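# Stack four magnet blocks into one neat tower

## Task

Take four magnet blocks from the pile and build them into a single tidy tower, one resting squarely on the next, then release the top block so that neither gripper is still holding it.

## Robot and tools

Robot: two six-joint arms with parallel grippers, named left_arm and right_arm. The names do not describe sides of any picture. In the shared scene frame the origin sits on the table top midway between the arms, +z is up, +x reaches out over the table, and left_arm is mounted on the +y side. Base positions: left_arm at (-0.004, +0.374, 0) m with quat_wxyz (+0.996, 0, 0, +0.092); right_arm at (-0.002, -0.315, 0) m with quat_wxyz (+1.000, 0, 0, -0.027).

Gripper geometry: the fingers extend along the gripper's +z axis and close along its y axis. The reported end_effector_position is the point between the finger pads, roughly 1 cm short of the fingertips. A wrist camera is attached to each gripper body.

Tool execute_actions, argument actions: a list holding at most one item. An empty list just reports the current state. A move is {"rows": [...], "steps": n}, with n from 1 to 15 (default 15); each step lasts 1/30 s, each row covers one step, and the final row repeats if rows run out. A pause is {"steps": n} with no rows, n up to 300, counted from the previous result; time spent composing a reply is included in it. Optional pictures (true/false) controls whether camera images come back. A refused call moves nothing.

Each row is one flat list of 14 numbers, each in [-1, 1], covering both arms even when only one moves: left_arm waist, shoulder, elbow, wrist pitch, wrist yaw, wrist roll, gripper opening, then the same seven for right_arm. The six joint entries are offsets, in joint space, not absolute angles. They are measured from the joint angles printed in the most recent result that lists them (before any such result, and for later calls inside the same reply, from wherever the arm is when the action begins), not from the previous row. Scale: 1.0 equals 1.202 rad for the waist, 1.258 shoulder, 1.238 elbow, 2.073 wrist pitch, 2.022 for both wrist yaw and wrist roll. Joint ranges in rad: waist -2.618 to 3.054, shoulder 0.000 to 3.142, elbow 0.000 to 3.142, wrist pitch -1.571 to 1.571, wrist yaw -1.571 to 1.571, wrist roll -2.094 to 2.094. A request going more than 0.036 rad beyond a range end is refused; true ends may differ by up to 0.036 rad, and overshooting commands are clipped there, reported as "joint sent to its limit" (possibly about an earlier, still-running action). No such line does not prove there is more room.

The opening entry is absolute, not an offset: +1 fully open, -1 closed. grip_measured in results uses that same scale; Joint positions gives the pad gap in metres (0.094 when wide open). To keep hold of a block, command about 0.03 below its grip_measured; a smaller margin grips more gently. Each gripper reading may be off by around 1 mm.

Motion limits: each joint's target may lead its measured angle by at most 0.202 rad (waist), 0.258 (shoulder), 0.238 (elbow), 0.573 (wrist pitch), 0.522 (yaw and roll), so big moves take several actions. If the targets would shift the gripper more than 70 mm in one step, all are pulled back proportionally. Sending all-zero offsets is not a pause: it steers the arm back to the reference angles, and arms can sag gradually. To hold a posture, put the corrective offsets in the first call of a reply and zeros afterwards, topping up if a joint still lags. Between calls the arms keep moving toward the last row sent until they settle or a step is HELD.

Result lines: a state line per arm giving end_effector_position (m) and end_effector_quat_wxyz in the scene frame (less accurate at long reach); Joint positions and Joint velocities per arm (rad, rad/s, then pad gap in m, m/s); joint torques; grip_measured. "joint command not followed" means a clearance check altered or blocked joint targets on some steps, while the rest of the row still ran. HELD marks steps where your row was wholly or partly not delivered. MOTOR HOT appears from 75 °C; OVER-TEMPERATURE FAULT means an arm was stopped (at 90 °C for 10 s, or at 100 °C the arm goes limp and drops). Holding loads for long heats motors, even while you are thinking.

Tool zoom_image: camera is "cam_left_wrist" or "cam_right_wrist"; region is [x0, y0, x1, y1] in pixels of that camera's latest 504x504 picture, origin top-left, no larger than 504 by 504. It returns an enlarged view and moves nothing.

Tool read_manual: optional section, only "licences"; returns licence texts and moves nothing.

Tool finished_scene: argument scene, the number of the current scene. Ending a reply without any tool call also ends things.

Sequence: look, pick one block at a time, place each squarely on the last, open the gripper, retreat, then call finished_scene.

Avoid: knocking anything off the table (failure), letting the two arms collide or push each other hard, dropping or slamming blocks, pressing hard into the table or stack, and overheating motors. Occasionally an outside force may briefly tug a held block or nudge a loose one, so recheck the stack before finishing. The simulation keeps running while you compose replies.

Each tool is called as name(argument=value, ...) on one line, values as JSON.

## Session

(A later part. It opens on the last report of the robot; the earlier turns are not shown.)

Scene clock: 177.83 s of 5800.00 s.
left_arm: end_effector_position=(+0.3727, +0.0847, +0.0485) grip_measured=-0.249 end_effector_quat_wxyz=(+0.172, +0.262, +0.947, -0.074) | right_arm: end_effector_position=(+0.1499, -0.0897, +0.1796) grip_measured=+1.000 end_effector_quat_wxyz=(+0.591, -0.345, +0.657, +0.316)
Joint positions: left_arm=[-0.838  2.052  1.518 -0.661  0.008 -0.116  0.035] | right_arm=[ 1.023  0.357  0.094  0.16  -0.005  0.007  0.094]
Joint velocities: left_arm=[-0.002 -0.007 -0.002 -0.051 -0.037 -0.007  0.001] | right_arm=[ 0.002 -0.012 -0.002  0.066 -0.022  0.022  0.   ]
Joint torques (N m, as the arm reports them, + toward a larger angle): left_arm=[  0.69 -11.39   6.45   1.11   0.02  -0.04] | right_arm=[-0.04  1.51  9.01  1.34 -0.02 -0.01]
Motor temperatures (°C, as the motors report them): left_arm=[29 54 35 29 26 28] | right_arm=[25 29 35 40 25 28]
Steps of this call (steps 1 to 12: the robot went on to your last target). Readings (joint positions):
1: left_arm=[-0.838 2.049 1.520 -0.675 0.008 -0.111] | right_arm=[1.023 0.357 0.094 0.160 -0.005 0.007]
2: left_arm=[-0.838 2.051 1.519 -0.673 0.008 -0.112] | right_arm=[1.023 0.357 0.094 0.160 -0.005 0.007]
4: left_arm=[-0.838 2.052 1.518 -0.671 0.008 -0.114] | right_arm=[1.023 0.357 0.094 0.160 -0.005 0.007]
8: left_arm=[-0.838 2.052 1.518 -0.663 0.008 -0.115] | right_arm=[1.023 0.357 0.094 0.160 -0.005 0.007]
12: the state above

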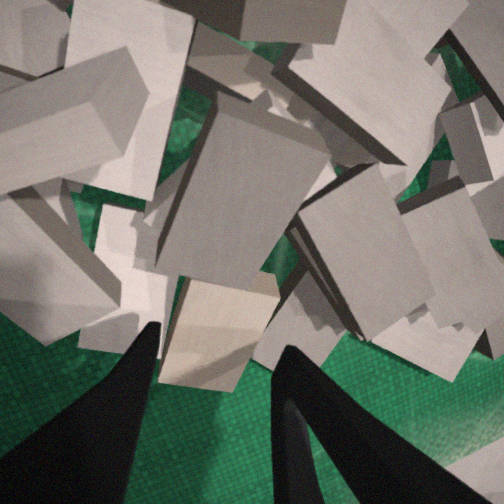

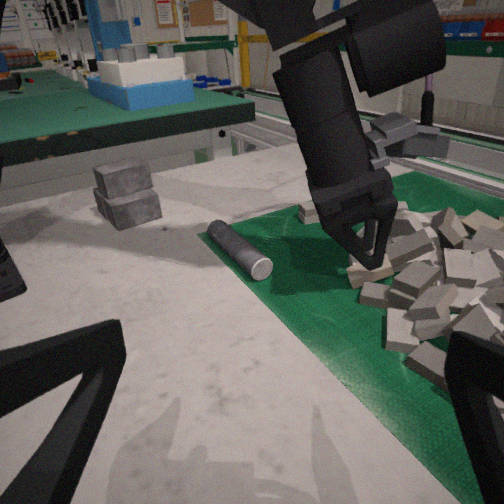

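execute_actions(actions=[{"rows":[[0.004,0.003,0.01,0.004,0,0.01,-0.26,0,0,0,0,0,0,1],[0.008,0.006,0.01,0.004,0,0.02,-0.27,0,0,0,0,0,0,1],[0.011,0.009,0.01,0.004,0,0.025,-0.28,0,0,0,0,0,0,1],[0.011,0.012,0.01,0.004,0,0.025,-0.28,0,0,0,0,0,0,1],[0.011,0.015,0.01,0.004,0,0.025,-0.28,0,0,0,0,0,0,1],[0.011,0.018,0.01,0.004,0,0.025,-0.28,0,0,0,0,0,0,1],[0.011,0.021,0.01,0.004,0,0.025,-0.28,0,0,0,0,0,0,1]]}])

zoom_image(camera="cam_right_wrist", region=[310,210,450,320])

Scene clock: 182.87 s of 5800.00 s.
left_arm: end_effector_position=(+0.3714, +0.0858, +0.0362) grip_measured=-0.279 end_effector_quat_wxyz=(+0.162, +0.282, +0.943, -0.066) | right_arm: end_effector_position=(+0.1499, -0.0897, +0.1796) grip_measured=+1.000 end_effector_quat_wxyz=(+0.591, -0.345, +0.657, +0.316)
Joint positions: left_arm=[-0.838  2.079  1.518 -0.659  0.008 -0.075  0.034] | right_arm=[ 1.023  0.357  0.094  0.16  -0.005  0.007  0.094]
Joint velocities: left_arm=[ 0.002 -0.007  0.007 -0.022 -0.037 -0.022 -0.   ] | right_arm=[ 0.007 -0.002 -0.022  0.022  0.007 -0.051  0.   ]
Joint torques (N m, as the arm reports them, + toward a larger angle): left_arm=[  1.12 -11.09   8.53   0.95   0.01   0.05] | right_arm=[-0.01  1.52  9.02  1.34 -0.02 -0.02]
Motor temperatures (°C, as the motors report them): left_arm=[29 54 35 29 26 28] | right_arm=[25 29 35 40 25 28]
Steps of this call (steps 1 to 30: the robot went on to your last target; steps 31 to 90: nothing new was sent; then 1.53 s passed at rest; steps 91 to 105: all 15 steps of this action). Readings (joint positions):
91: left_arm=[-0.838 2.052 1.518 -0.659 0.008 -0.115] | right_arm=[1.023 0.357 0.094 0.160 -0.005 0.007]
92: left_arm=[-0.838 2.052 1.518 -0.659 0.008 -0.109] | right_arm=[1.023 0.357 0.094 0.160 -0.005 0.007]
94: left_arm=[-0.838 2.053 1.518 -0.659 0.008 -0.096] | right_arm=[1.023 0.357 0.094 0.160 -0.005 0.007]
98: left_arm=[-0.838 2.066 1.518 -0.659 0.008 -0.082] | right_arm=[1.023 0.357 0.094 0.160 -0.005 0.007]
105: the state above

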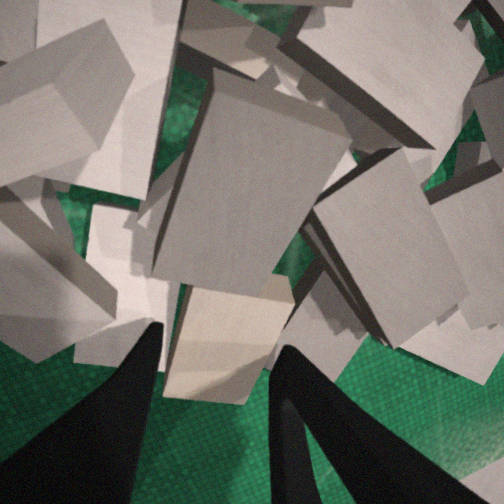

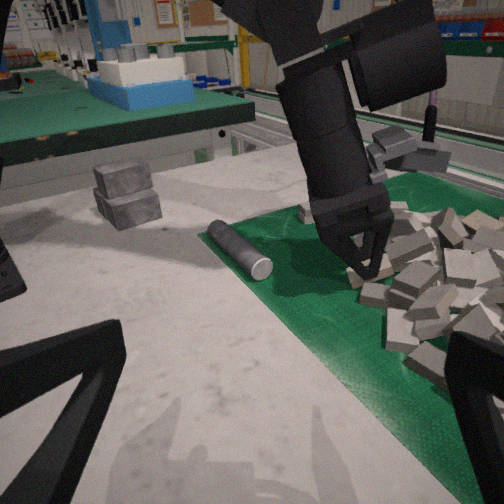

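Region (310, 210, 450, 320) of cam_right_wrist's 504x504 image, scaled by 3.600, with more detail than that image has; it fills the top 396 rows of this view, and the rest is white.

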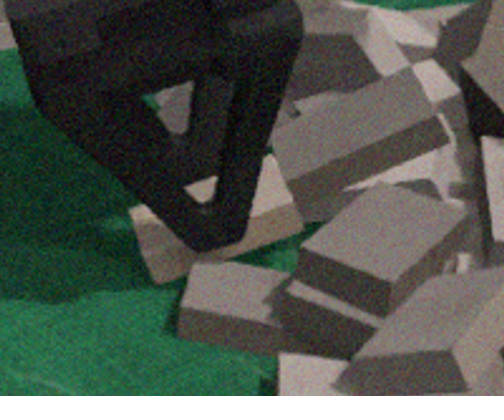

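execute_actions(actions=[{"rows":[[0,0.004,0.01,0.005,0,0,-0.3,0,0,0,0,0,0,1],[0,0.008,0.01,0.005,0,0,-0.32,0,0,0,0,0,0,1],[0,0.01,0.01,0.005,0,0,-0.34,0,0,0,0,0,0,1],[0,0.01,0.01,0.005,0,0,-0.36,0,0,0,0,0,0,1],[0,0.01,0.01,0.005,0,0,-0.38,0,0,0,0,0,0,1],[0,0.01,0.01,0.005,0,0,-0.4,0,0,0,0,0,0,1],[0,0.01,0.01,0.005,0,0,-0.42,0,0,0,0,0,0,1],[0,0.01,0.01,0.005,0,0,-0.44,0,0,0,0,0,0,1],[0,0.01,0.01,0.005,0,0,-0.46,0,0,0,0,0,0,1],[0,0.01,0.01,0.005,0,0,-0.48,0,0,0,0,0,0,1],[0,0.01,0.01,0.005,0,0,-0.5,0,0,0,0,0,0,1],[0,0.01,0.01,0.005,0,0,-0.52,0,0,0,0,0,0,1]]}])

zoom_image(camera="cam_left_wrist", region=[120,240,330,430])

Scene clock: 186.33 s of 5800.00 s.
left_arm: end_effector_position=(+0.3709, +0.0861, +0.0330) grip_measured=-0.494 end_effector_quat_wxyz=(+0.158, +0.284, +0.944, -0.065) | right_arm: end_effector_position=(+0.1499, -0.0897, +0.1796) grip_measured=+1.000 end_effector_quat_wxyz=(+0.591, -0.345, +0.657, +0.316)
Joint positions: left_arm=[-0.838  2.087  1.518 -0.658  0.008 -0.072  0.024] | right_arm=[ 1.023  0.357  0.094  0.16  -0.005  0.007  0.094]
Joint velocities: left_arm=[-0.012  0.002  0.012  0.095  0.095 -0.037 -0.   ] | right_arm=[-0.002 -0.002  0.007 -0.007 -0.066 -0.022  0.   ]
Joint torques (N m, as the arm reports them, + toward a larger angle): left_arm=[ -0.08 -10.56   8.48   0.97  -0.01   0.  ] | right_arm=[-0.03  1.51  9.02  1.34 -0.03 -0.01]
Motor temperatures (°C, as the motors report them): left_arm=[29 53 35 29 26 28] | right_arm=[25 29 35 40 25 28]
Steps of this call (steps 1 to 15: the robot went on to your last target; steps 16 to 89: nothing new was sent; steps 90 to 104: all 15 steps of this action). Readings (joint positions):
90: left_arm=[-0.838 2.079 1.518 -0.659 0.008 -0.072] | right_arm=[1.023 0.357 0.094 0.160 -0.005 0.007]
91: left_arm=[-0.838 2.079 1.518 -0.659 0.008 -0.072] | right_arm=[1.023 0.357 0.094 0.160 -0.005 0.007]
93: left_arm=[-0.838 2.081 1.518 -0.659 0.008 -0.072] | right_arm=[1.023 0.357 0.094 0.160 -0.005 0.007]
97: left_arm=[-0.838 2.087 1.518 -0.659 0.008 -0.072] | right_arm=[1.023 0.357 0.094 0.160 -0.005 0.007]
104: the state above

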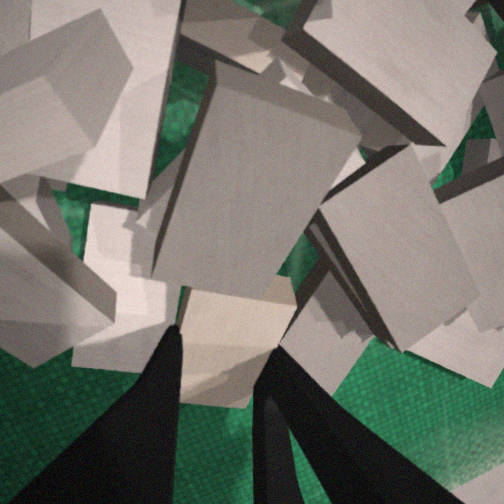

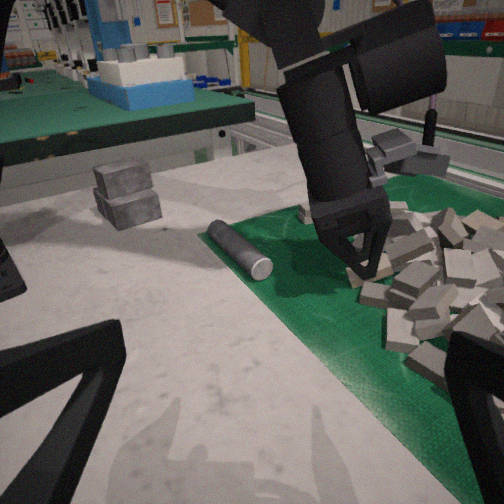

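Region (120, 240, 330, 430) of cam_left_wrist's 504x504 image, scaled by 2.400, with more detail than that image has; it fills the top 456 rows of this view, and the rest is white.

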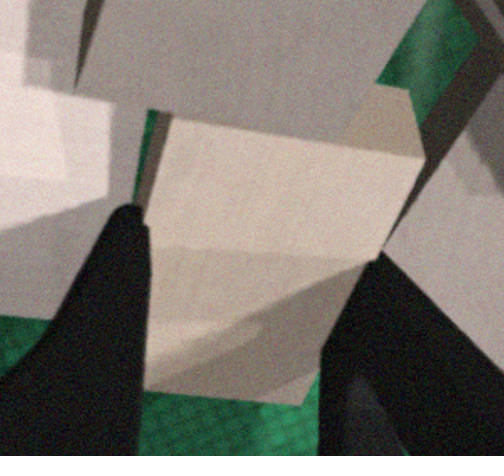

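execute_actions(actions=[{"rows":[[0,-0.01,0.01,-0.005,0,0,-0.535,0,0,0,0,0,0,1],[0,-0.018,0.01,-0.01,0,0,-0.535,0,0,0,0,0,0,1],[0,-0.026,0.01,-0.016,0,0,-0.535,0,0,0,0,0,0,1],[0,-0.034,0.01,-0.022,0,0,-0.535,0,0,0,0,0,0,1],[0,-0.042,0.01,-0.028,0,0,-0.535,0,0,0,0,0,0,1],[0,-0.05,0.01,-0.034,0,0,-0.535,0,0,0,0,0,0,1],[0,-0.06,0.01,-0.04,0,0,-0.535,0,0,0,0,0,0,1],[0,-0.07,0.015,-0.048,0,0,-0.535,0,0,0,0,0,0,1],[0,-0.08,0.025,-0.058,0,0,-0.535,0,0,0,0,0,0,1],[0,-0.09,0.04,-0.07,0,0,-0.535,0,0,0,0,0,0,1],[0,-0.1,0.06,-0.085,0,0,-0.535,0,0,0,0,0,0,1],[0,-0.1,0.08,-0.1,0,0,-0.535,0,0,0,0,0,0,1],[0,-0.1,0.1,-0.115,0,0,-0.535,0,0,0,0,0,0,1],[0,-0.1,0.12,-0.13,0,0,-0.535,0,0,0,0,0,0,1],[0,-0.1,0.135,-0.14,0,0,-0.535,0,0,0,0,0,0,1]]}], pictures=false)

execute_actions(actions=[{"steps":10}])

Scene clock: 191.73 s of 5800.00 s.
left_arm: end_effector_position=(+0.3598, +0.0947, +0.0888) grip_measured=-0.494 end_effector_quat_wxyz=(+0.152, +0.284, +0.945, -0.062) | right_arm: end_effector_position=(+0.1499, -0.0897, +0.1796) grip_measured=+1.000 end_effector_quat_wxyz=(+0.591, -0.345, +0.657, +0.316)
Joint positions: left_arm=[-0.838  1.994  1.612 -0.859  0.008 -0.072  0.024] | right_arm=[ 1.023  0.357  0.094  0.16  -0.005  0.007  0.094]
Joint velocities: left_arm=[-0.002 -0.12   0.725 -0.579 -0.066 -0.007  0.001] | right_arm=[-0.022 -0.007  0.017 -0.066  0.066  0.022  0.   ]
Joint torques (N m, as the arm reports them, + toward a larger angle): left_arm=[ -0.11 -12.56  10.05   0.81   0.02  -0.02] | right_arm=[-0.02  1.51  9.02  1.34 -0.02 -0.01]
Motor temperatures (°C, as the motors report them): left_arm=[29 53 35 30 26 28] | right_arm=[25 29 35 40 25 28]
Steps of this call (steps 1 to 15: the robot went on to your last target; steps 16 to 90: nothing new was sent; then 1.90 s passed at rest; steps 91 to 105: all 15 steps of this action). Readings (joint positions):
91: left_arm=[-0.838 2.087 1.518 -0.658 0.008 -0.072] | right_arm=[1.023 0.357 0.094 0.160 -0.005 0.007]
92: left_arm=[-0.838 2.087 1.518 -0.659 0.008 -0.072] | right_arm=[1.023 0.357 0.094 0.160 -0.005 0.007]
94: left_arm=[-0.838 2.083 1.518 -0.666 0.008 -0.072] | right_arm=[1.023 0.357 0.094 0.160 -0.005 0.007]
98: left_arm=[-0.838 2.058 1.518 -0.710 0.008 -0.072] | right_arm=[1.023 0.357 0.094 0.160 -0.005 0.007]
105: the state above

Scene clock: 192.07 s of 5800.00 s.
left_arm: end_effector_position=(+0.3565, +0.0972, +0.1094) grip_measured=-0.494 end_effector_quat_wxyz=(+0.151, +0.284, +0.945, -0.062) | right_arm: end_effector_position=(+0.1499, -0.0897, +0.1796) grip_measured=+1.000 end_effector_quat_wxyz=(+0.591, -0.345, +0.657, +0.316)
Joint positions: left_arm=[-0.838  1.97   1.662 -0.934  0.008 -0.072  0.024] | right_arm=[ 1.023  0.357  0.094  0.16  -0.005  0.007  0.094]
Joint velocities: left_arm=[ 0.022  0.007 -0.002 -0.037 -0.051 -0.037  0.001] | right_arm=[ 0.002 -0.007 -0.007  0.007 -0.037 -0.051  0.   ]
Joint torques (N m, as the arm reports them, + toward a larger angle): left_arm=[ -0.02 -11.16   9.68   0.82  -0.01   0.01] | right_arm=[-0.01  1.5   9.04  1.34 -0.02 -0.01]
Motor temperatures (°C, as the motors report them): left_arm=[29 53 35 30 26 28] | right_arm=[25 29 35 40 25 28]
Steps of this call (steps 1 to 10: the robot went on to your last target). Readings (joint positions):
1: left_arm=[-0.838 1.989 1.633 -0.873 0.008 -0.072] | right_arm=[1.023 0.357 0.094 0.160 -0.005 0.007]
2: left_arm=[-0.838 1.983 1.647 -0.881 0.008 -0.072] | right_arm=[1.023 0.357 0.094 0.160 -0.005 0.007]
4: left_arm=[-0.838 1.973 1.660 -0.895 0.008 -0.072] | right_arm=[1.023 0.357 0.094 0.160 -0.005 0.007]
8: left_arm=[-0.838 1.970 1.662 -0.923 0.008 -0.072] | right_arm=[1.023 0.357 0.094 0.160 -0.005 0.007]
10: the state above

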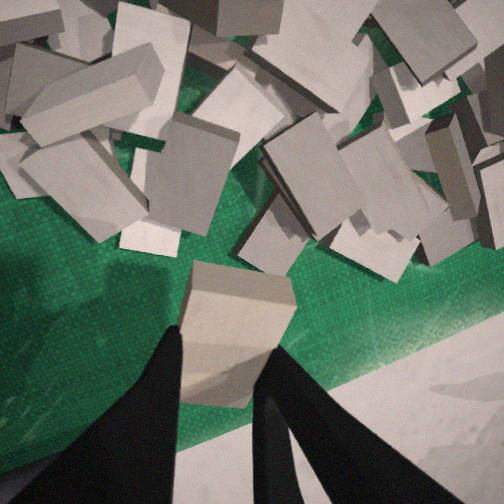

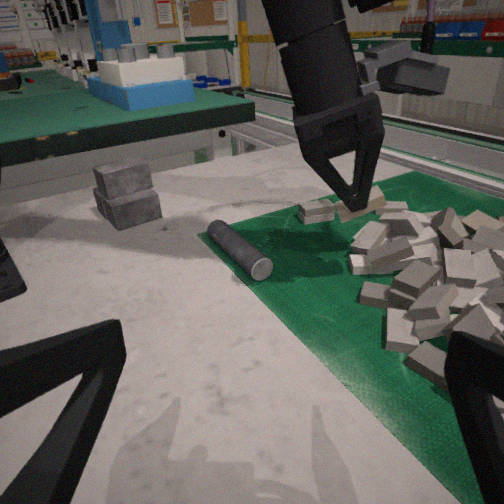

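execute_actions(actions=[{"rows":[[0.01,0,0.03,-0.015,0,0,-0.535,0,0,0,0,0,0,1],[0.028,0.01,0.06,-0.03,0,0,-0.535,0,0,0,0,0,0,1],[0.05,0.025,0.095,-0.05,0,0.01,-0.535,0,0,0,0,0,0,1],[0.075,0.045,0.13,-0.07,0,0.01,-0.535,0,0,0,0,0,0,1],[0.1,0.065,0.165,-0.09,0,0.02,-0.535,0,0,0,0,0,0,1],[0.125,0.09,0.2,-0.11,0,0.02,-0.535,0,0,0,0,0,0,1],[0.15,0.115,0.235,-0.13,0,0.03,-0.535,0,0,0,0,0,0,1],[0.175,0.14,0.27,-0.15,0,0.035,-0.535,0,0,0,0,0,0,1],[0.2,0.165,0.305,-0.17,0,0.035,-0.535,0,0,0,0,0,0,1],[0.222,0.19,0.34,-0.19,0,0.035,-0.535,0,0,0,0,0,0,1],[0.242,0.215,0.375,-0.21,0,0.035,-0.535,0,0,0,0,0,0,1],[0.258,0.24,0.41,-0.228,0,0.035,-0.535,0,0,0,0,0,0,1],[0.27,0.265,0.44,-0.243,0,0.035,-0.535,0,0,0,0,0,0,1],[0.28,0.285,0.465,-0.254,0,0.035,-0.535,0,0,0,0,0,0,1],[0.287,0.305,0.479,-0.26,0,0.035,-0.535,0,0,0,0,0,0,1]]}], pictures=false)

execute_actions(actions=[{"steps":16}])

zoom_image(camera="cam_right_wrist", region=[270,160,370,240])

Scene clock: 198.83 s of 5800.00 s.
left_arm: end_effector_position=(+0.4503, +0.2252, +0.0965) grip_measured=-0.494 end_effector_quat_wxyz=(+0.059, +0.150, +0.987, -0.014) | right_arm: end_effector_position=(+0.1499, -0.0897, +0.1796) grip_measured=+1.000 end_effector_quat_wxyz=(+0.591, -0.345, +0.657, +0.316)
Joint positions: left_arm=[-0.499  2.309  2.185 -1.326  0.009 -0.016  0.024] | right_arm=[ 1.023  0.357  0.094  0.16  -0.005  0.007  0.094]
Joint velocities: left_arm=[ 0.569  0.784  0.774 -0.828 -0.022 -0.022  0.001] | right_arm=[-0.007 -0.002 -0.012 -0.081  0.007  0.051  0.   ]
Joint torques (N m, as the arm reports them, + toward a larger angle): left_arm=[ -2.16 -12.82   9.23   0.22   0.12   0.05] | right_arm=[-0.01  1.51  9.01  1.34 -0.02 -0.02]
Motor temperatures (°C, as the motors report them): left_arm=[29 53 36 29 26 28] | right_arm=[25 29 35 40 25 28]
Steps of this call (steps 1 to 30: the robot went on to your last target; steps 31 to 90: nothing new was sent; then 3.27 s passed at rest; steps 91 to 105: all 15 steps of this action). Readings (joint positions):
91: left_arm=[-0.838 1.970 1.662 -0.947 0.008 -0.072] | right_arm=[1.023 0.357 0.094 0.160 -0.005 0.007]
92: left_arm=[-0.837 1.973 1.670 -0.958 0.009 -0.072] | right_arm=[1.023 0.357 0.094 0.160 -0.005 0.007]
94: left_arm=[-0.821 1.998 1.722 -1.005 0.014 -0.067] | right_arm=[1.023 0.357 0.094 0.160 -0.005 0.007]
98: left_arm=[-0.719 2.093 1.899 -1.106 0.021 -0.041] | right_arm=[1.023 0.357 0.094 0.160 -0.005 0.007]
105: the state above

Scene clock: 199.37 s of 5800.00 s.
left_arm: end_effector_position=(+0.4268, +0.2402, +0.0740) grip_measured=-0.494 end_effector_quat_wxyz=(-0.022, +0.147, +0.989, +0.001) | right_arm: end_effector_position=(+0.1499, -0.0897, +0.1796) grip_measured=+1.000 end_effector_quat_wxyz=(+0.591, -0.345, +0.657, +0.316)
Joint positions: left_arm=[-0.486  2.377  2.22  -1.458  0.005 -0.008  0.024] | right_arm=[ 1.023  0.357  0.094  0.16  -0.005  0.007  0.094]
Joint velocities: left_arm=[-0.032 -0.007 -0.007 -0.11   0.007 -0.095 -0.001] | right_arm=[-0.002 -0.012  0.012 -0.081  0.007  0.051  0.   ]
Joint torques (N m, as the arm reports them, + toward a larger angle): left_arm=[ -0.62 -14.62  10.05   0.07   0.05   0.04] | right_arm=[ 0.    1.49  9.02  1.34 -0.02 -0.02]
Motor temperatures (°C, as the motors report them): left_arm=[29 53 36 29 26 28] | right_arm=[25 29 35 40 25 28]
Steps of this call (steps 1 to 16: the robot went on to your last target). Readings (joint positions):
1: left_arm=[-0.483 2.332 2.203 -1.348 0.006 -0.015] | right_arm=[1.023 0.357 0.094 0.160 -0.005 0.007]
2: left_arm=[-0.473 2.349 2.211 -1.366 0.004 -0.014] | right_arm=[1.023 0.357 0.094 0.160 -0.005 0.007]
4: left_arm=[-0.468 2.369 2.212 -1.400 0.002 -0.012] | right_arm=[1.023 0.357 0.094 0.160 -0.005 0.007]
8: left_arm=[-0.480 2.377 2.213 -1.442 0.003 -0.009] | right_arm=[1.023 0.357 0.094 0.160 -0.005 0.007]
16: the state above

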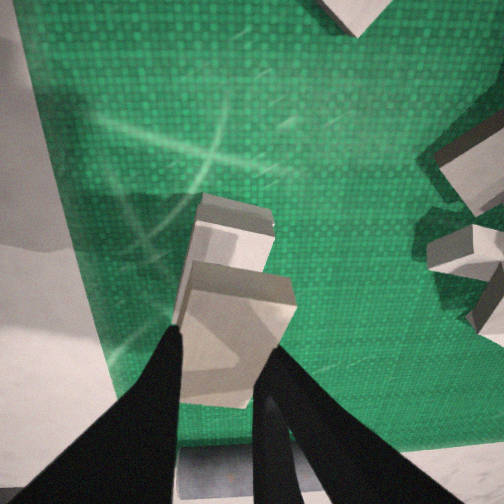

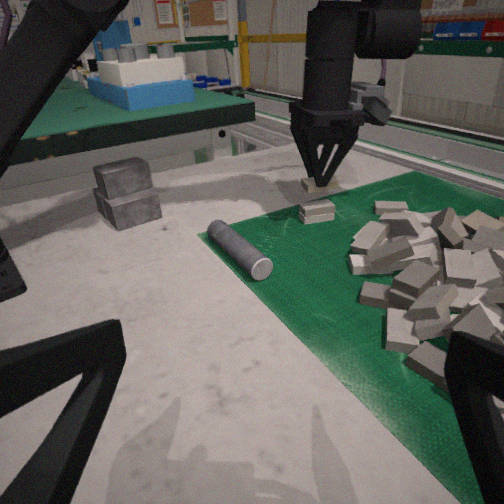

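Region (270, 160, 370, 240) of cam_right_wrist's 504x504 image, scaled by 5.040, with more detail than that image has; it fills the top 403 rows of this view, and the rest is white.

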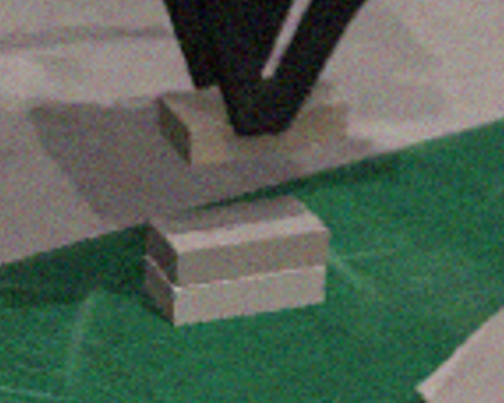

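execute_actions(actions=[{"rows":[[0,0.004,0.012,0,0,0,-0.535,0,0,0,0,0,0,1],[0,0.008,0.012,0,0,0,-0.535,0,0,0,0,0,0,1],[0,0.012,0.012,0,0,0,-0.535,0,0,0,0,0,0,1],[0,0.015,0.012,0,0,0,-0.535,0,0,0,0,0,0,1],[0,0.018,0.012,0,0,0,-0.535,0,0,0,0,0,0,1],[0,0.021,0.012,0,0,0,-0.535,0,0,0,0,0,0,1],[0,0.024,0.012,0,0,0,-0.535,0,0,0,0,0,0,1],[0,0.027,0.012,0,0,0,-0.535,0,0,0,0,0,0,1],[0,0.03,0.012,0,0,0,-0.535,0,0,0,0,0,0,1]]}])

zoom_image(camera="cam_right_wrist", region=[270,160,370,240])

Scene clock: 202.90 s of 5800.00 s.
left_arm: end_effector_position=(+0.4237, +0.2412, +0.0539) grip_measured=-0.494 end_effector_quat_wxyz=(-0.047, +0.147, +0.988, +0.005) | right_arm: end_effector_position=(+0.1499, -0.0897, +0.1796) grip_measured=+1.000 end_effector_quat_wxyz=(+0.591, -0.345, +0.657, +0.316)
Joint positions: left_arm=[-0.486  2.424  2.22  -1.46   0.005 -0.007  0.024] | right_arm=[ 1.023  0.357  0.094  0.16  -0.005  0.007  0.094]
Joint velocities: left_arm=[-0.002 -0.007 -0.002 -0.007  0.081  0.022 -0.   ] | right_arm=[ 0.002 -0.007 -0.007 -0.007 -0.095  0.007  0.   ]
Joint torques (N m, as the arm reports them, + toward a larger angle): left_arm=[ -0.04 -13.72   8.15   0.11  -0.01  -0.03] | right_arm=[-0.02  1.51  9.03  1.33 -0.02 -0.02]
Motor temperatures (°C, as the motors report them): left_arm=[29 55 36 29 26 28] | right_arm=[25 29 35 41 25 28]
Steps of this call (steps 1 to 15: the robot went on to your last target; steps 16 to 90: nothing new was sent; then 0.03 s passed at rest; steps 91 to 105: all 15 steps of this action). Readings (joint positions):
91: left_arm=[-0.486 2.377 2.220 -1.460 0.005 -0.007] | right_arm=[1.023 0.357 0.094 0.160 -0.005 0.007]
92: left_arm=[-0.486 2.378 2.220 -1.460 0.005 -0.007] | right_arm=[1.023 0.357 0.094 0.160 -0.005 0.007]
94: left_arm=[-0.486 2.383 2.220 -1.460 0.005 -0.007] | right_arm=[1.023 0.357 0.094 0.160 -0.005 0.007]
98: left_arm=[-0.486 2.403 2.220 -1.460 0.005 -0.007] | right_arm=[1.023 0.357 0.094 0.160 -0.005 0.007]
105: the state above

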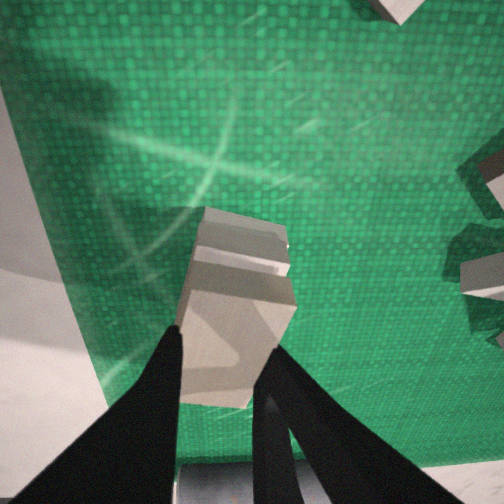

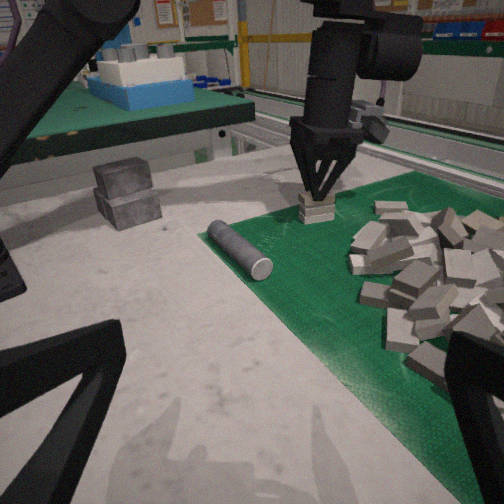

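Region (270, 160, 370, 240) of cam_right_wrist's 504x504 image, scaled by 5.040, with more detail than that image has; it fills the top 403 rows of this view, and the rest is white.

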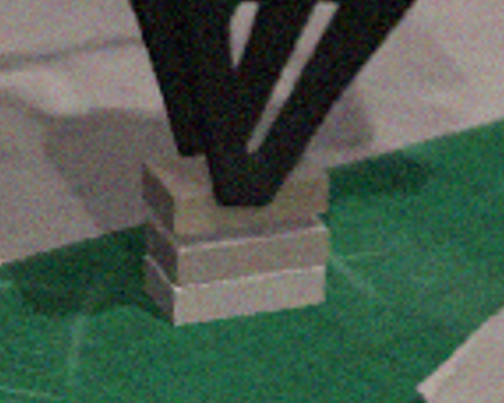

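execute_actions(actions=[{"rows":[[0,0,0.012,0.006,0,0,-0.535,0,0,0,0,0,0,1],[0,0,0.012,0.012,0,0,-0.535,0,0,0,0,0,0,1],[0,0.003,0.012,0.013,0,0,-0.535,0,0,0,0,0,0,1],[0,0.006,0.012,0.013,0,0,-0.535,0,0,0,0,0,0,1],[0,0.009,0.012,0.013,0,0,-0.535,0,0,0,0,0,0,1],[0,0.011,0.012,0.013,0,0,-0.535,0,0,0,0,0,0,1]],"steps":13}])

zoom_image(camera="cam_right_wrist", region=[270,160,370,240])

Scene clock: 206.60 s of 5800.00 s.
left_arm: end_effector_position=(+0.4256, +0.2401, +0.0486) grip_measured=-0.494 end_effector_quat_wxyz=(-0.047, +0.147, +0.988, +0.004) | right_arm: end_effector_position=(+0.1499, -0.0897, +0.1796) grip_measured=+1.000 end_effector_quat_wxyz=(+0.591, -0.345, +0.657, +0.316)
Joint positions: left_arm=[-0.486  2.436  2.22  -1.449  0.007 -0.007  0.024] | right_arm=[ 1.023  0.357  0.094  0.16  -0.005  0.007  0.094]
Joint velocities: left_arm=[-0.007  0.002  0.007  0.066  0.051 -0.037  0.001] | right_arm=[ 0.012  0.002 -0.002 -0.037 -0.066 -0.022  0.   ]
Joint torques (N m, as the arm reports them, + toward a larger angle): left_arm=[ -0.11 -12.95   8.11   0.26  -0.02  -0.02] | right_arm=[-0.03  1.52  9.04  1.34 -0.02 -0.01]
Motor temperatures (°C, as the motors report them): left_arm=[29 55 36 29 26 28] | right_arm=[25 29 35 41 25 28]
Steps of this call (steps 1 to 15: the robot went on to your last target; steps 16 to 90: nothing new was sent; then 0.27 s passed at rest; steps 91 to 103: all 13 steps of this action). Readings (joint positions):
91: left_arm=[-0.486 2.424 2.220 -1.460 0.005 -0.007] | right_arm=[1.023 0.357 0.094 0.160 -0.005 0.007]
92: left_arm=[-0.486 2.424 2.220 -1.460 0.005 -0.007] | right_arm=[1.023 0.357 0.094 0.160 -0.005 0.007]
94: left_arm=[-0.486 2.425 2.220 -1.455 0.005 -0.007] | right_arm=[1.023 0.357 0.094 0.160 -0.005 0.007]
98: left_arm=[-0.486 2.434 2.220 -1.449 0.005 -0.007] | right_arm=[1.023 0.357 0.094 0.160 -0.005 0.007]
103: the state above

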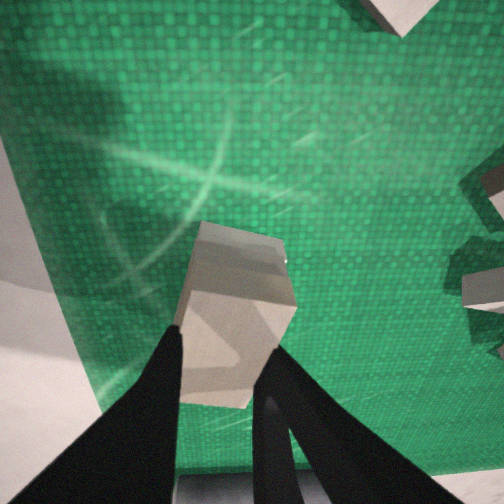

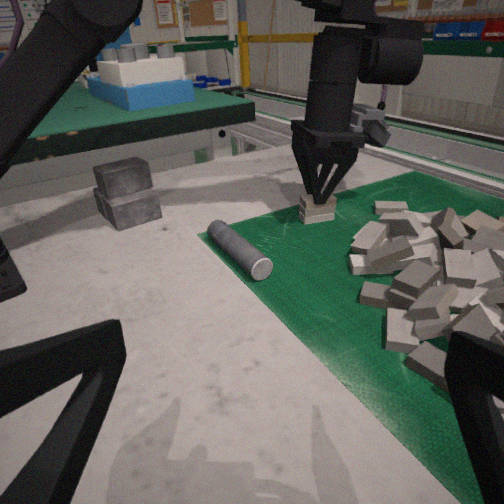

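Region (270, 160, 370, 240) of cam_right_wrist's 504x504 image, scaled by 5.040, with more detail than that image has; it fills the top 403 rows of this view, and the rest is white.

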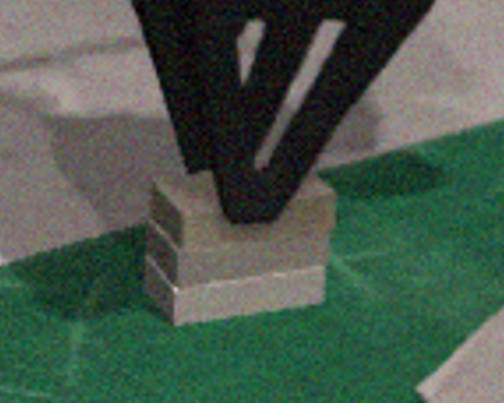

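execute_actions(actions=[{"rows":[[0,0,0.012,0,0,0,-0.51,0,0,0,0,0,0,1],[0,0,0.012,0,0,0,-0.495,0,0,0,0,0,0,1],[0,0,0.012,0,0,0,-0.48,0,0,0,0,0,0,1],[0,0,0.012,0,0,0,-0.46,0,0,0,0,0,0,1],[0,0,0.012,0,0,0,-0.42,0,0,0,0,0,0,1],[0,0,0.012,0,0,0,-0.35,0,0,0,0,0,0,1],[0,0,0.012,0,0,0,-0.27,0,0,0,0,0,0,1],[0,-0.01,0.012,0,0,0,-0.2,0,0,0,0,0,0,1],[0,-0.02,0.012,0,0,0,-0.15,0,0,0,0,0,0,1],[0,-0.035,0.012,0,0,0,-0.15,0,0,0,0,0,0,1],[0,-0.05,0.012,0,0,0,-0.15,0,0,0,0,0,0,1],[0,-0.065,0.012,0,0,0,-0.15,0,0,0,0,0,0,1],[0,-0.08,0.012,0,0,0,-0.15,0,0,0,0,0,0,1],[0,-0.1,0.012,0,0,0,-0.15,0,0,0,0,0,0,1],[0,-0.12,0.012,0,0,0,-0.15,0,0,0,0,0,0,1]]}], pictures=false)

execute_actions(actions=[{"steps":8}], pictures=false)

execute_actions(actions=[{"rows":[[-0.01,-0.015,-0.01,0.015,0,0,-0.15,0,0,0,0,0,0,1],[-0.03,-0.03,-0.025,0.03,0,0,-0.15,0,0,0,0,0,0,1],[-0.05,-0.045,-0.045,0.05,0,0,-0.15,0,0,0,0,0,0,1],[-0.075,-0.06,-0.07,0.07,0,0,-0.15,0,0,0,0,0,0,1],[-0.1,-0.075,-0.095,0.09,0,0,-0.15,0,0,0,0,0,0,1],[-0.125,-0.09,-0.125,0.11,0,0,-0.15,0,0,0,0,0,0,1],[-0.15,-0.105,-0.155,0.13,0,0,-0.15,0,0,0,0,0,0,1],[-0.175,-0.12,-0.185,0.15,0,0,-0.15,0,0,0,0,0,0,1],[-0.2,-0.135,-0.215,0.17,0,0,-0.15,0,0,0,0,0,0,1],[-0.22,-0.15,-0.245,0.19,0,0,-0.15,0,0,0,0,0,0,1],[-0.237,-0.16,-0.275,0.21,0,0,-0.15,0,0,0,0,0,0,1],[-0.25,-0.17,-0.305,0.23,0,0,-0.15,0,0,0,0,0,0,1],[-0.26,-0.17,-0.335,0.245,0,0,-0.15,0,0,0,0,0,0,1],[-0.268,-0.17,-0.36,0.257,0,0,-0.15,0,0,0,0,0,0,1],[-0.272,-0.17,-0.375,0.265,0,0,-0.15,0,0,0,0,0,0,1]]}], pictures=false)

execute_actions(actions=[{"steps":16}])

zoom_image(camera="cam_right_wrist", region=[280,170,460,310])

Scene clock: 217.87 s of 5800.00 s.
left_arm: end_effector_position=(+0.4288, +0.2391, +0.0741) grip_measured=-0.151 end_effector_quat_wxyz=(-0.018, +0.147, +0.989, -0.001) | right_arm: end_effector_position=(+0.1499, -0.0897, +0.1796) grip_measured=+1.000 end_effector_quat_wxyz=(+0.591, -0.345, +0.657, +0.316)
Joint positions: left_arm=[-0.486  2.377  2.22  -1.449  0.007 -0.007  0.04 ] | right_arm=[ 1.023  0.357  0.094  0.16  -0.005  0.007  0.094]
Joint velocities: left_arm=[-0.002 -0.618 -0.017 -0.051 -0.007 -0.037 -0.   ] | right_arm=[-0.012 -0.002 -0.017 -0.066  0.051  0.007  0.   ]
Joint torques (N m, as the arm reports them, + toward a larger angle): left_arm=[  0.09 -17.14   8.14   0.21   0.     0.  ] | right_arm=[-0.02  1.51  9.03  1.34 -0.02 -0.02]
Motor temperatures (°C, as the motors report them): left_arm=[29 56 36 29 26 28] | right_arm=[25 29 35 41 25 28]
Steps of this call (steps 1 to 15: the robot went on to your last target; steps 16 to 90: nothing new was sent; then 7.77 s passed at rest; steps 91 to 105: all 15 steps of this action). Readings (joint positions):
91: left_arm=[-0.486 2.436 2.220 -1.449 0.007 -0.007] | right_arm=[1.023 0.357 0.094 0.160 -0.005 0.007]
92: left_arm=[-0.486 2.436 2.220 -1.449 0.007 -0.007] | right_arm=[1.023 0.357 0.094 0.160 -0.005 0.007]
94: left_arm=[-0.486 2.436 2.220 -1.449 0.007 -0.007] | right_arm=[1.023 0.357 0.094 0.160 -0.005 0.007]
98: left_arm=[-0.486 2.436 2.220 -1.449 0.007 -0.007] | right_arm=[1.023 0.357 0.094 0.160 -0.005 0.007]
105: the state above

Scene clock: 218.13 s of 5800.00 s.
left_arm: end_effector_position=(+0.4310, +0.2384, +0.1175) grip_measured=-0.151 end_effector_quat_wxyz=(+0.032, +0.147, +0.989, -0.009) | right_arm: end_effector_position=(+0.1499, -0.0897, +0.1796) grip_measured=+1.000 end_effector_quat_wxyz=(+0.591, -0.345, +0.657, +0.316)
Joint positions: left_arm=[-0.486  2.277  2.22  -1.449  0.007 -0.007  0.04 ] | right_arm=[ 1.023  0.357  0.094  0.16  -0.005  0.007  0.094]
Joint velocities: left_arm=[ 0.012  0.081 -0.007  0.022  0.022 -0.066 -0.   ] | right_arm=[ 0.012  0.002 -0.007  0.022 -0.037 -0.022  0.   ]
Joint torques (N m, as the arm reports them, + toward a larger angle): left_arm=[ -0.01 -11.8    8.26   0.39  -0.01   0.01] | right_arm=[-0.01  1.51  9.03  1.34 -0.02 -0.02]
Motor temperatures (°C, as the motors report them): left_arm=[29 56 36 29 26 28] | right_arm=[25 29 35 41 25 28]
Steps of this call (steps 1 to 8: the robot went on to your last target). Readings (joint positions):
1: left_arm=[-0.486 2.355 2.220 -1.449 0.007 -0.007] | right_arm=[1.023 0.357 0.094 0.160 -0.005 0.007]
2: left_arm=[-0.486 2.332 2.220 -1.449 0.007 -0.007] | right_arm=[1.023 0.357 0.094 0.160 -0.005 0.007]
4: left_arm=[-0.486 2.295 2.220 -1.449 0.007 -0.007] | right_arm=[1.023 0.357 0.094 0.160 -0.005 0.007]
8: the state above

Scene clock: 218.63 s of 5800.00 s.
left_arm: end_effector_position=(+0.3719, +0.0925, +0.1085) grip_measured=-0.151 end_effector_quat_wxyz=(+0.133, +0.309, +0.940, -0.052) | right_arm: end_effector_position=(+0.1499, -0.0897, +0.1796) grip_measured=+1.000 end_effector_quat_wxyz=(+0.591, -0.345, +0.657, +0.316)
Joint positions: left_arm=[-0.824  2.074  1.822 -1.032  0.014 -0.007  0.04 ] | right_arm=[ 1.023  0.357  0.094  0.16  -0.005  0.007  0.094]
Joint velocities: left_arm=[-0.379 -0.12  -0.779  0.755  0.11  -0.037 -0.001] | right_arm=[-0.007 -0.002 -0.032 -0.007  0.007 -0.066  0.   ]
Joint torques (N m, as the arm reports them, + toward a larger angle): left_arm=[  2.72 -11.45   5.88   0.88  -0.18  -0.01] | right_arm=[ 0.    1.51  9.02  1.33 -0.02 -0.01]
Motor temperatures (°C, as the motors report them): left_arm=[29 57 36 29 26 28] | right_arm=[25 29 35 41 25 28]
Steps of this call (steps 1 to 15: all 15 steps of this action). Readings (joint positions):
1: left_arm=[-0.486 2.277 2.220 -1.448 0.007 -0.007] | right_arm=[1.023 0.357 0.094 0.160 -0.005 0.007]
2: left_arm=[-0.488 2.276 2.215 -1.440 0.007 -0.007] | right_arm=[1.023 0.357 0.094 0.160 -0.005 0.007]
4: left_arm=[-0.502 2.257 2.183 -1.403 0.005 -0.007] | right_arm=[1.023 0.357 0.094 0.160 -0.005 0.007]
8: left_arm=[-0.603 2.183 2.062 -1.284 0.001 -0.007] | right_arm=[1.023 0.357 0.094 0.160 -0.005 0.007]
15: the state above

Scene clock: 219.17 s of 5800.00 s.
left_arm: end_effector_position=(+0.3821, +0.0861, +0.0962) grip_measured=-0.151 end_effector_quat_wxyz=(+0.157, +0.307, +0.937, -0.060) | right_arm: end_effector_position=(+0.1499, -0.0897, +0.1796) grip_measured=+1.000 end_effector_quat_wxyz=(+0.591, -0.345, +0.657, +0.316)
Joint positions: left_arm=[-0.821  2.077  1.762 -0.919  0.016 -0.007  0.04 ] | right_arm=[ 1.023  0.357  0.094  0.16  -0.005  0.007  0.094]
Joint velocities: left_arm=[-0.007 -0.007 -0.007  0.081 -0.022 -0.007 -0.   ] | right_arm=[ 0.002  0.007  0.012 -0.051 -0.022 -0.095  0.   ]
Joint torques (N m, as the arm reports them, + toward a larger angle): left_arm=[  0.6  -12.25   6.96   0.99  -0.07   0.02] | right_arm=[-0.01  1.52  9.02  1.34 -0.02 -0.02]
Motor temperatures (°C, as the motors report them): left_arm=[29 57 36 29 26 28] | right_arm=[25 29 35 41 25 28]
Steps of this call (steps 1 to 16: the robot went on to your last target). Readings (joint positions):
1: left_arm=[-0.834 2.073 1.800 -1.010 0.016 -0.007] | right_arm=[1.023 0.357 0.094 0.160 -0.005 0.007]
2: left_arm=[-0.837 2.074 1.783 -0.992 0.017 -0.007] | right_arm=[1.023 0.357 0.094 0.160 -0.005 0.007]
4: left_arm=[-0.833 2.077 1.765 -0.971 0.017 -0.007] | right_arm=[1.023 0.357 0.094 0.160 -0.005 0.007]
8: left_arm=[-0.822 2.077 1.762 -0.939 0.016 -0.007] | right_arm=[1.023 0.357 0.094 0.160 -0.005 0.007]
16: the state above

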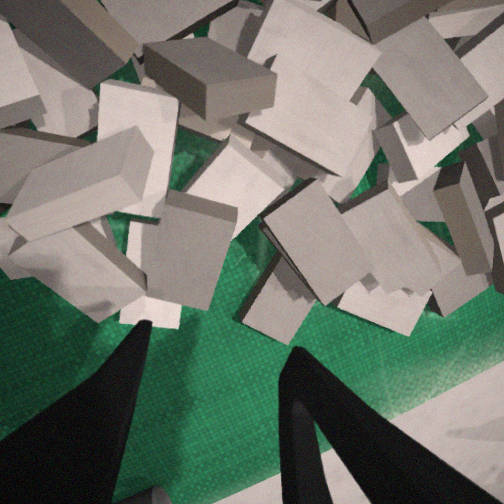

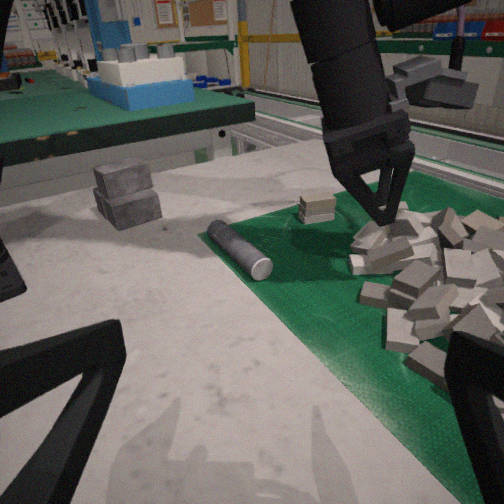

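Region (280, 170, 460, 310) of cam_right_wrist's 504x504 image, scaled by 2.800, with more detail than that image has.

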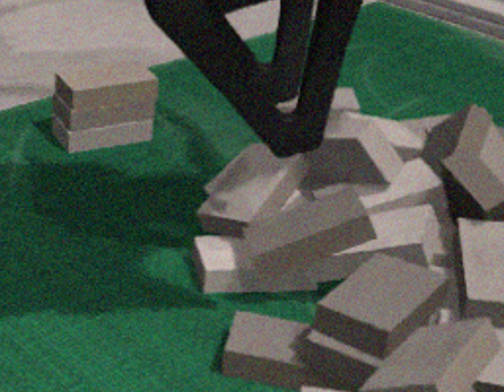

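execute_actions(actions=[{"rows":[[0.004,0.004,0.015,0.003,-0.004,0,-0.18,0,0,0,0,0,0,1],[0.008,0.008,0.02,0.006,-0.008,0,-0.2,0,0,0,0,0,0,1],[0.012,0.014,0.025,0.009,-0.012,0,-0.22,0,0,0,0,0,0,1],[0.016,0.02,0.03,0.012,-0.012,0,-0.24,0,0,0,0,0,0,1],[0.02,0.026,0.035,0.015,-0.012,0,-0.26,0,0,0,0,0,0,1],[0.022,0.032,0.04,0.015,-0.012,0,-0.28,0,0,0,0,0,0,1],[0.022,0.038,0.045,0.015,-0.012,0,-0.28,0,0,0,0,0,0,1],[0.022,0.044,0.05,0.015,-0.012,0,-0.28,0,0,0,0,0,0,1],[0.022,0.05,0.055,0.015,-0.012,0,-0.28,0,0,0,0,0,0,1],[0.022,0.056,0.06,0.015,-0.012,0,-0.28,0,0,0,0,0,0,1],[0.022,0.062,0.06,0.015,-0.012,0,-0.28,0,0,0,0,0,0,1],[0.022,0.068,0.06,0.015,-0.012,0,-0.28,0,0,0,0,0,0,1],[0.022,0.074,0.06,0.015,-0.012,0,-0.28,0,0,0,0,0,0,1],[0.022,0.078,0.06,0.015,-0.012,0,-0.28,0,0,0,0,0,0,1]]}], pictures=false)

execute_actions(actions=[{"steps":10}])

zoom_image(camera="cam_right_wrist", region=[320,190,460,300])

Scene clock: 226.93 s of 5800.00 s.
left_arm: end_effector_position=(+0.3981, +0.0880, +0.0693) grip_measured=-0.279 end_effector_quat_wxyz=(+0.145, +0.298, +0.942, -0.048) | right_arm: end_effector_position=(+0.1499, -0.0897, +0.1796) grip_measured=+1.000 end_effector_quat_wxyz=(+0.591, -0.345, +0.657, +0.316)
Joint positions: left_arm=[-0.804  2.167  1.804 -0.902  0.001 -0.007  0.034] | right_arm=[ 1.023  0.357  0.094  0.16  -0.005  0.007  0.094]
Joint velocities: left_arm=[ 0.012  0.168 -0.002  0.007  0.007 -0.081 -0.   ] | right_arm=[-0.007 -0.002 -0.007  0.007 -0.022 -0.051  0.   ]
Joint torques (N m, as the arm reports them, + toward a larger angle): left_arm=[  0.69 -11.96  10.52   0.93  -0.11   0.02] | right_arm=[-0.02  1.5   9.02  1.34 -0.03 -0.01]
Motor temperatures (°C, as the motors report them): left_arm=[29 56 36 29 26 28] | right_arm=[25 29 35 41 25 28]
Steps of this call (steps 1 to 15: the robot went on to your last target; steps 16 to 90: nothing new was sent; then 4.27 s passed at rest; steps 91 to 105: all 15 steps of this action). Readings (joint positions):
91: left_arm=[-0.821 2.077 1.762 -0.916 0.016 -0.007] | right_arm=[1.023 0.357 0.094 0.160 -0.005 0.007]
92: left_arm=[-0.821 2.077 1.762 -0.916 0.015 -0.007] | right_arm=[1.023 0.357 0.094 0.160 -0.005 0.007]
94: left_arm=[-0.821 2.081 1.762 -0.914 0.010 -0.007] | right_arm=[1.023 0.357 0.094 0.160 -0.005 0.007]
98: left_arm=[-0.812 2.112 1.783 -0.909 0.006 -0.007] | right_arm=[1.023 0.357 0.094 0.160 -0.005 0.007]
105: the state above

Scene clock: 227.27 s of 5800.00 s.
left_arm: end_effector_position=(+0.3976, +0.0883, +0.0634) grip_measured=-0.279 end_effector_quat_wxyz=(+0.139, +0.299, +0.943, -0.046) | right_arm: end_effector_position=(+0.1499, -0.0897, +0.1796) grip_measured=+1.000 end_effector_quat_wxyz=(+0.591, -0.345, +0.657, +0.316)
Joint positions: left_arm=[-0.804  2.179  1.804 -0.901  0.001 -0.007  0.034] | right_arm=[ 1.023  0.357  0.094  0.16  -0.005  0.007  0.094]
Joint velocities: left_arm=[ 0.017  0.007  0.017  0.022 -0.066  0.081 -0.   ] | right_arm=[-0.017 -0.027  0.017  0.007 -0.022 -0.051  0.   ]
Joint torques (N m, as the arm reports them, + toward a larger angle): left_arm=[  0.73 -12.33  10.42   0.92  -0.1   -0.01] | right_arm=[-0.03  1.52  9.04  1.33 -0.02 -0.02]
Motor temperatures (°C, as the motors report them): left_arm=[29 56 36 29 26 28] | right_arm=[25 29 35 41 25 28]
Steps of this call (steps 1 to 10: the robot went on to your last target). Readings (joint positions):
1: left_arm=[-0.804 2.172 1.804 -0.902 0.001 -0.007] | right_arm=[1.023 0.357 0.094 0.160 -0.005 0.007]
2: left_arm=[-0.804 2.176 1.804 -0.902 0.001 -0.007] | right_arm=[1.023 0.357 0.094 0.160 -0.005 0.007]
4: left_arm=[-0.804 2.179 1.804 -0.902 0.001 -0.007] | right_arm=[1.023 0.357 0.094 0.160 -0.005 0.007]
8: left_arm=[-0.804 2.179 1.804 -0.901 0.001 -0.007] | right_arm=[1.023 0.357 0.094 0.160 -0.005 0.007]
10: the state above

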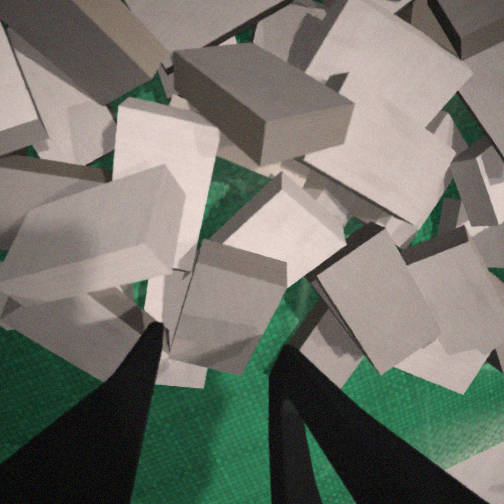

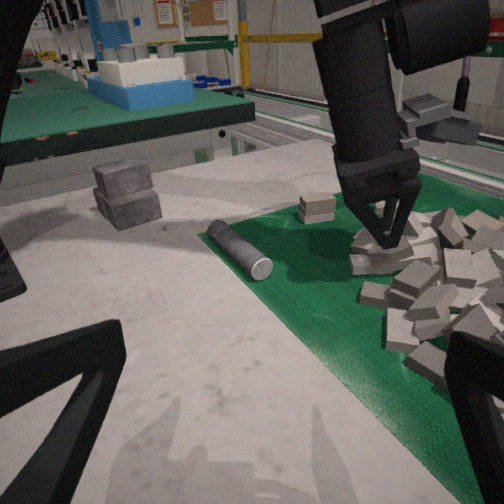

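Region (320, 190, 460, 300) of cam_right_wrist's 504x504 image, scaled by 3.600, with more detail than that image has; it fills the top 396 rows of this view, and the rest is white.

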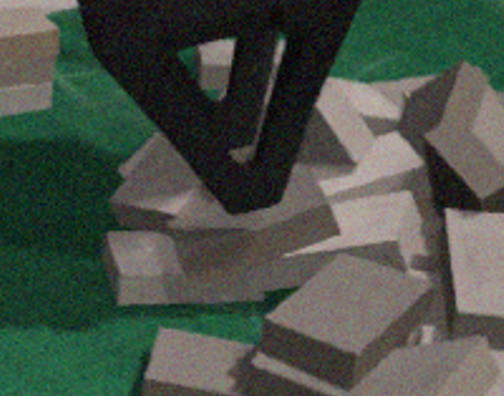

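execute_actions(actions=[{"rows":[[0,0.002,0.012,0.004,0,0.015,-0.3,0,0,0,0,0,0,1],[0,0.004,0.012,0.008,0,0.03,-0.32,0,0,0,0,0,0,1],[0,0.007,0.012,0.012,0,0.04,-0.33,0,0,0,0,0,0,1],[0,0.01,0.012,0.016,0,0.05,-0.33,0,0,0,0,0,0,1],[0,0.013,0.012,0.02,0,0.05,-0.33,0,0,0,0,0,0,1],[0,0.016,0.012,0.02,0,0.05,-0.33,0,0,0,0,0,0,1],[0,0.019,0.012,0.02,0,0.05,-0.33,0,0,0,0,0,0,1],[0,0.022,0.012,0.02,0,0.05,-0.33,0,0,0,0,0,0,1],[0,0.025,0.012,0.02,0,0.05,-0.33,0,0,0,0,0,0,1]]}])

zoom_image(camera="cam_right_wrist", region=[320,190,460,300])

Scene clock: 231.87 s of 5800.00 s.
left_arm: end_effector_position=(+0.4001, +0.0865, +0.0488) grip_measured=-0.329 end_effector_quat_wxyz=(+0.135, +0.341, +0.929, -0.038) | right_arm: end_effector_position=(+0.1499, -0.0897, +0.1796) grip_measured=+1.000 end_effector_quat_wxyz=(+0.591, -0.345, +0.657, +0.316)
Joint positions: left_arm=[-0.804  2.213  1.804 -0.879  0.001  0.083  0.032] | right_arm=[ 1.023  0.357  0.094  0.16  -0.005  0.007  0.094]
Joint velocities: left_arm=[-0.012  0.012  0.002 -0.051  0.022  0.081 -0.001] | right_arm=[-0.007 -0.012  0.012 -0.007  0.051  0.037  0.   ]
Joint torques (N m, as the arm reports them, + toward a larger angle): left_arm=[  0.02 -12.3    8.91   0.95   0.     0.05] | right_arm=[-0.04  1.51  9.02  1.33 -0.02 -0.01]
Motor temperatures (°C, as the motors report them): left_arm=[29 56 36 29 26 28] | right_arm=[25 29 35 41 25 28]
Steps of this call (steps 1 to 30: the robot went on to your last target; steps 31 to 90: nothing new was sent; then 1.10 s passed at rest; steps 91 to 105: all 15 steps of this action). Readings (joint positions):
91: left_arm=[-0.804 2.179 1.804 -0.901 0.001 -0.004] | right_arm=[1.023 0.357 0.094 0.160 -0.005 0.007]
92: left_arm=[-0.804 2.179 1.804 -0.901 0.001 0.006] | right_arm=[1.023 0.357 0.094 0.160 -0.005 0.007]
94: left_arm=[-0.804 2.180 1.804 -0.898 0.001 0.030] | right_arm=[1.023 0.357 0.094 0.160 -0.005 0.007]
98: left_arm=[-0.804 2.192 1.804 -0.883 0.001 0.064] | right_arm=[1.023 0.357 0.094 0.160 -0.005 0.007]
105: the state above

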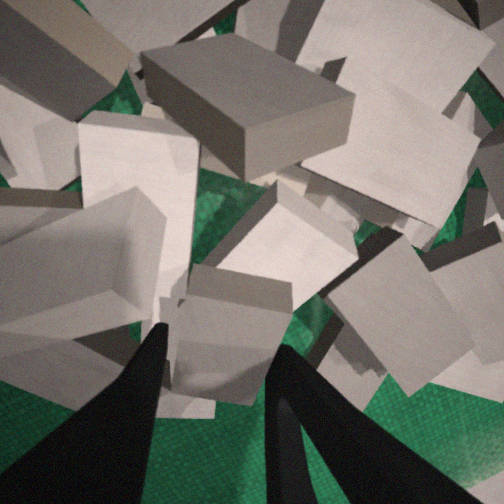

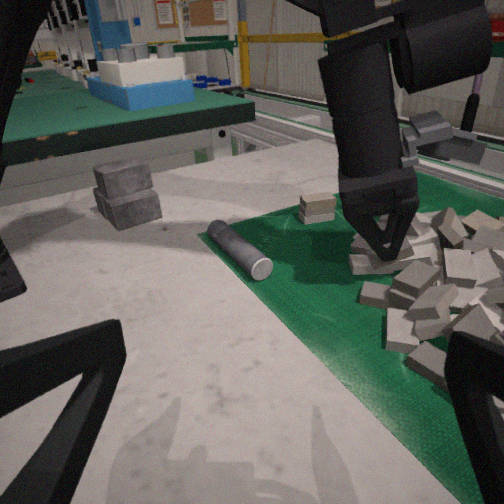

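Region (320, 190, 460, 300) of cam_right_wrist's 504x504 image, scaled by 3.600, with more detail than that image has; it fills the top 396 rows of this view, and the rest is white.

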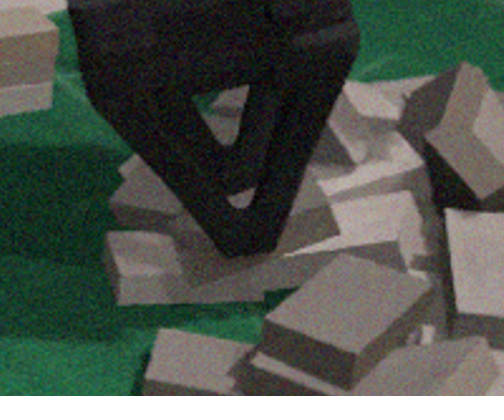

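Lower ~4 mm, close, then lift.

execute_actions(actions=[{"rows":[[-0.004,0.004,0.012,0.005,0,0,-0.33,0,0,0,0,0,0,1],[-0.008,0.008,0.012,0.005,0,0,-0.33,0,0,0,0,0,0,1],[-0.01,0.01,0.012,0.005,0,0,-0.34,0,0,0,0,0,0,1],[-0.01,0.01,0.012,0.005,0,0,-0.36,0,0,0,0,0,0,1],[-0.01,0.01,0.012,0.005,0,0,-0.38,0,0,0,0,0,0,1],[-0.01,0.01,0.012,0.005,0,0,-0.4,0,0,0,0,0,0,1],[-0.01,0.01,0.012,0.005,0,0,-0.42,0,0,0,0,0,0,1],[-0.01,0.01,0.012,0.005,0,0,-0.44,0,0,0,0,0,0,1],[-0.01,0.01,0.012,0.005,0,0,-0.46,0,0,0,0,0,0,1],[-0.01,0.01,0.012,0.005,0,0,-0.48,0,0,0,0,0,0,1],[-0.01,0.01,0.012,0.005,0,0,-0.5,0,0,0,0,0,0,1],[-0.01,0.01,0.012,0.005,0,0,-0.52,0,0,0,0,0,0,1],[-0.01,0.01,0.012,0.005,0,0,-0.53,0,0,0,0,0,0,1]]}])

Scene clock: 236.93 s of 5800.00 s.
left_arm: end_effector_position=(+0.3995, +0.0854, +0.0450) grip_measured=-0.484 end_effector_quat_wxyz=(+0.132, +0.344, +0.929, -0.038) | right_arm: end_effector_position=(+0.1499, -0.0897, +0.1796) grip_measured=+1.000 end_effector_quat_wxyz=(+0.591, -0.345, +0.657, +0.316)
Joint positions: left_arm=[-0.806  2.222  1.804 -0.876  0.004  0.087  0.024] | right_arm=[ 1.023  0.357  0.094  0.16  -0.005  0.007  0.094]
Joint velocities: left_arm=[-0.002  0.002 -0.012  0.022  0.037 -0.022 -0.   ] | right_arm=[ 0.007 -0.022  0.012  0.007  0.037  0.051  0.   ]
Joint torques (N m, as the arm reports them, + toward a larger angle): left_arm=[ -0.84 -11.82   8.81   0.82  -0.01  -0.05] | right_arm=[-0.03  1.52  9.02  1.34 -0.02 -0.02]
Motor temperatures (°C, as the motors report them): left_arm=[29 56 36 29 26 28] | right_arm=[25 29 36 41 25 28]
Steps of this call (steps 1 to 15: the robot went on to your last target; steps 16 to 90: nothing new was sent; then 1.57 s passed at rest; steps 91 to 105: all 15 steps of this action). Readings (joint positions):
91: left_arm=[-0.804 2.213 1.804 -0.876 0.001 0.088] | right_arm=[1.023 0.357 0.094 0.160 -0.005 0.007]
92: left_arm=[-0.804 2.213 1.804 -0.876 0.001 0.088] | right_arm=[1.023 0.357 0.094 0.160 -0.005 0.007]
94: left_arm=[-0.804 2.215 1.804 -0.876 0.001 0.088] | right_arm=[1.023 0.357 0.094 0.160 -0.005 0.007]
98: left_arm=[-0.805 2.221 1.804 -0.876 0.004 0.087] | right_arm=[1.023 0.357 0.094 0.160 -0.005 0.007]
105: the state above

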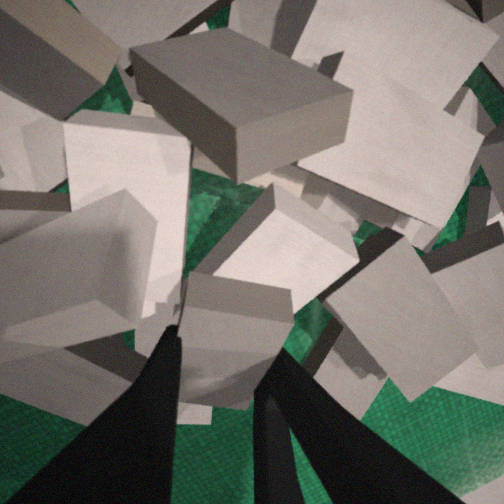

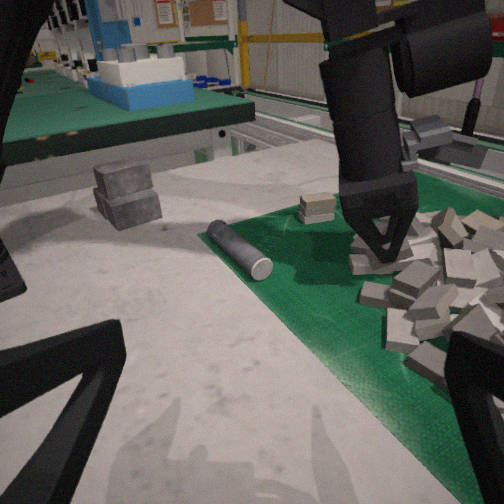

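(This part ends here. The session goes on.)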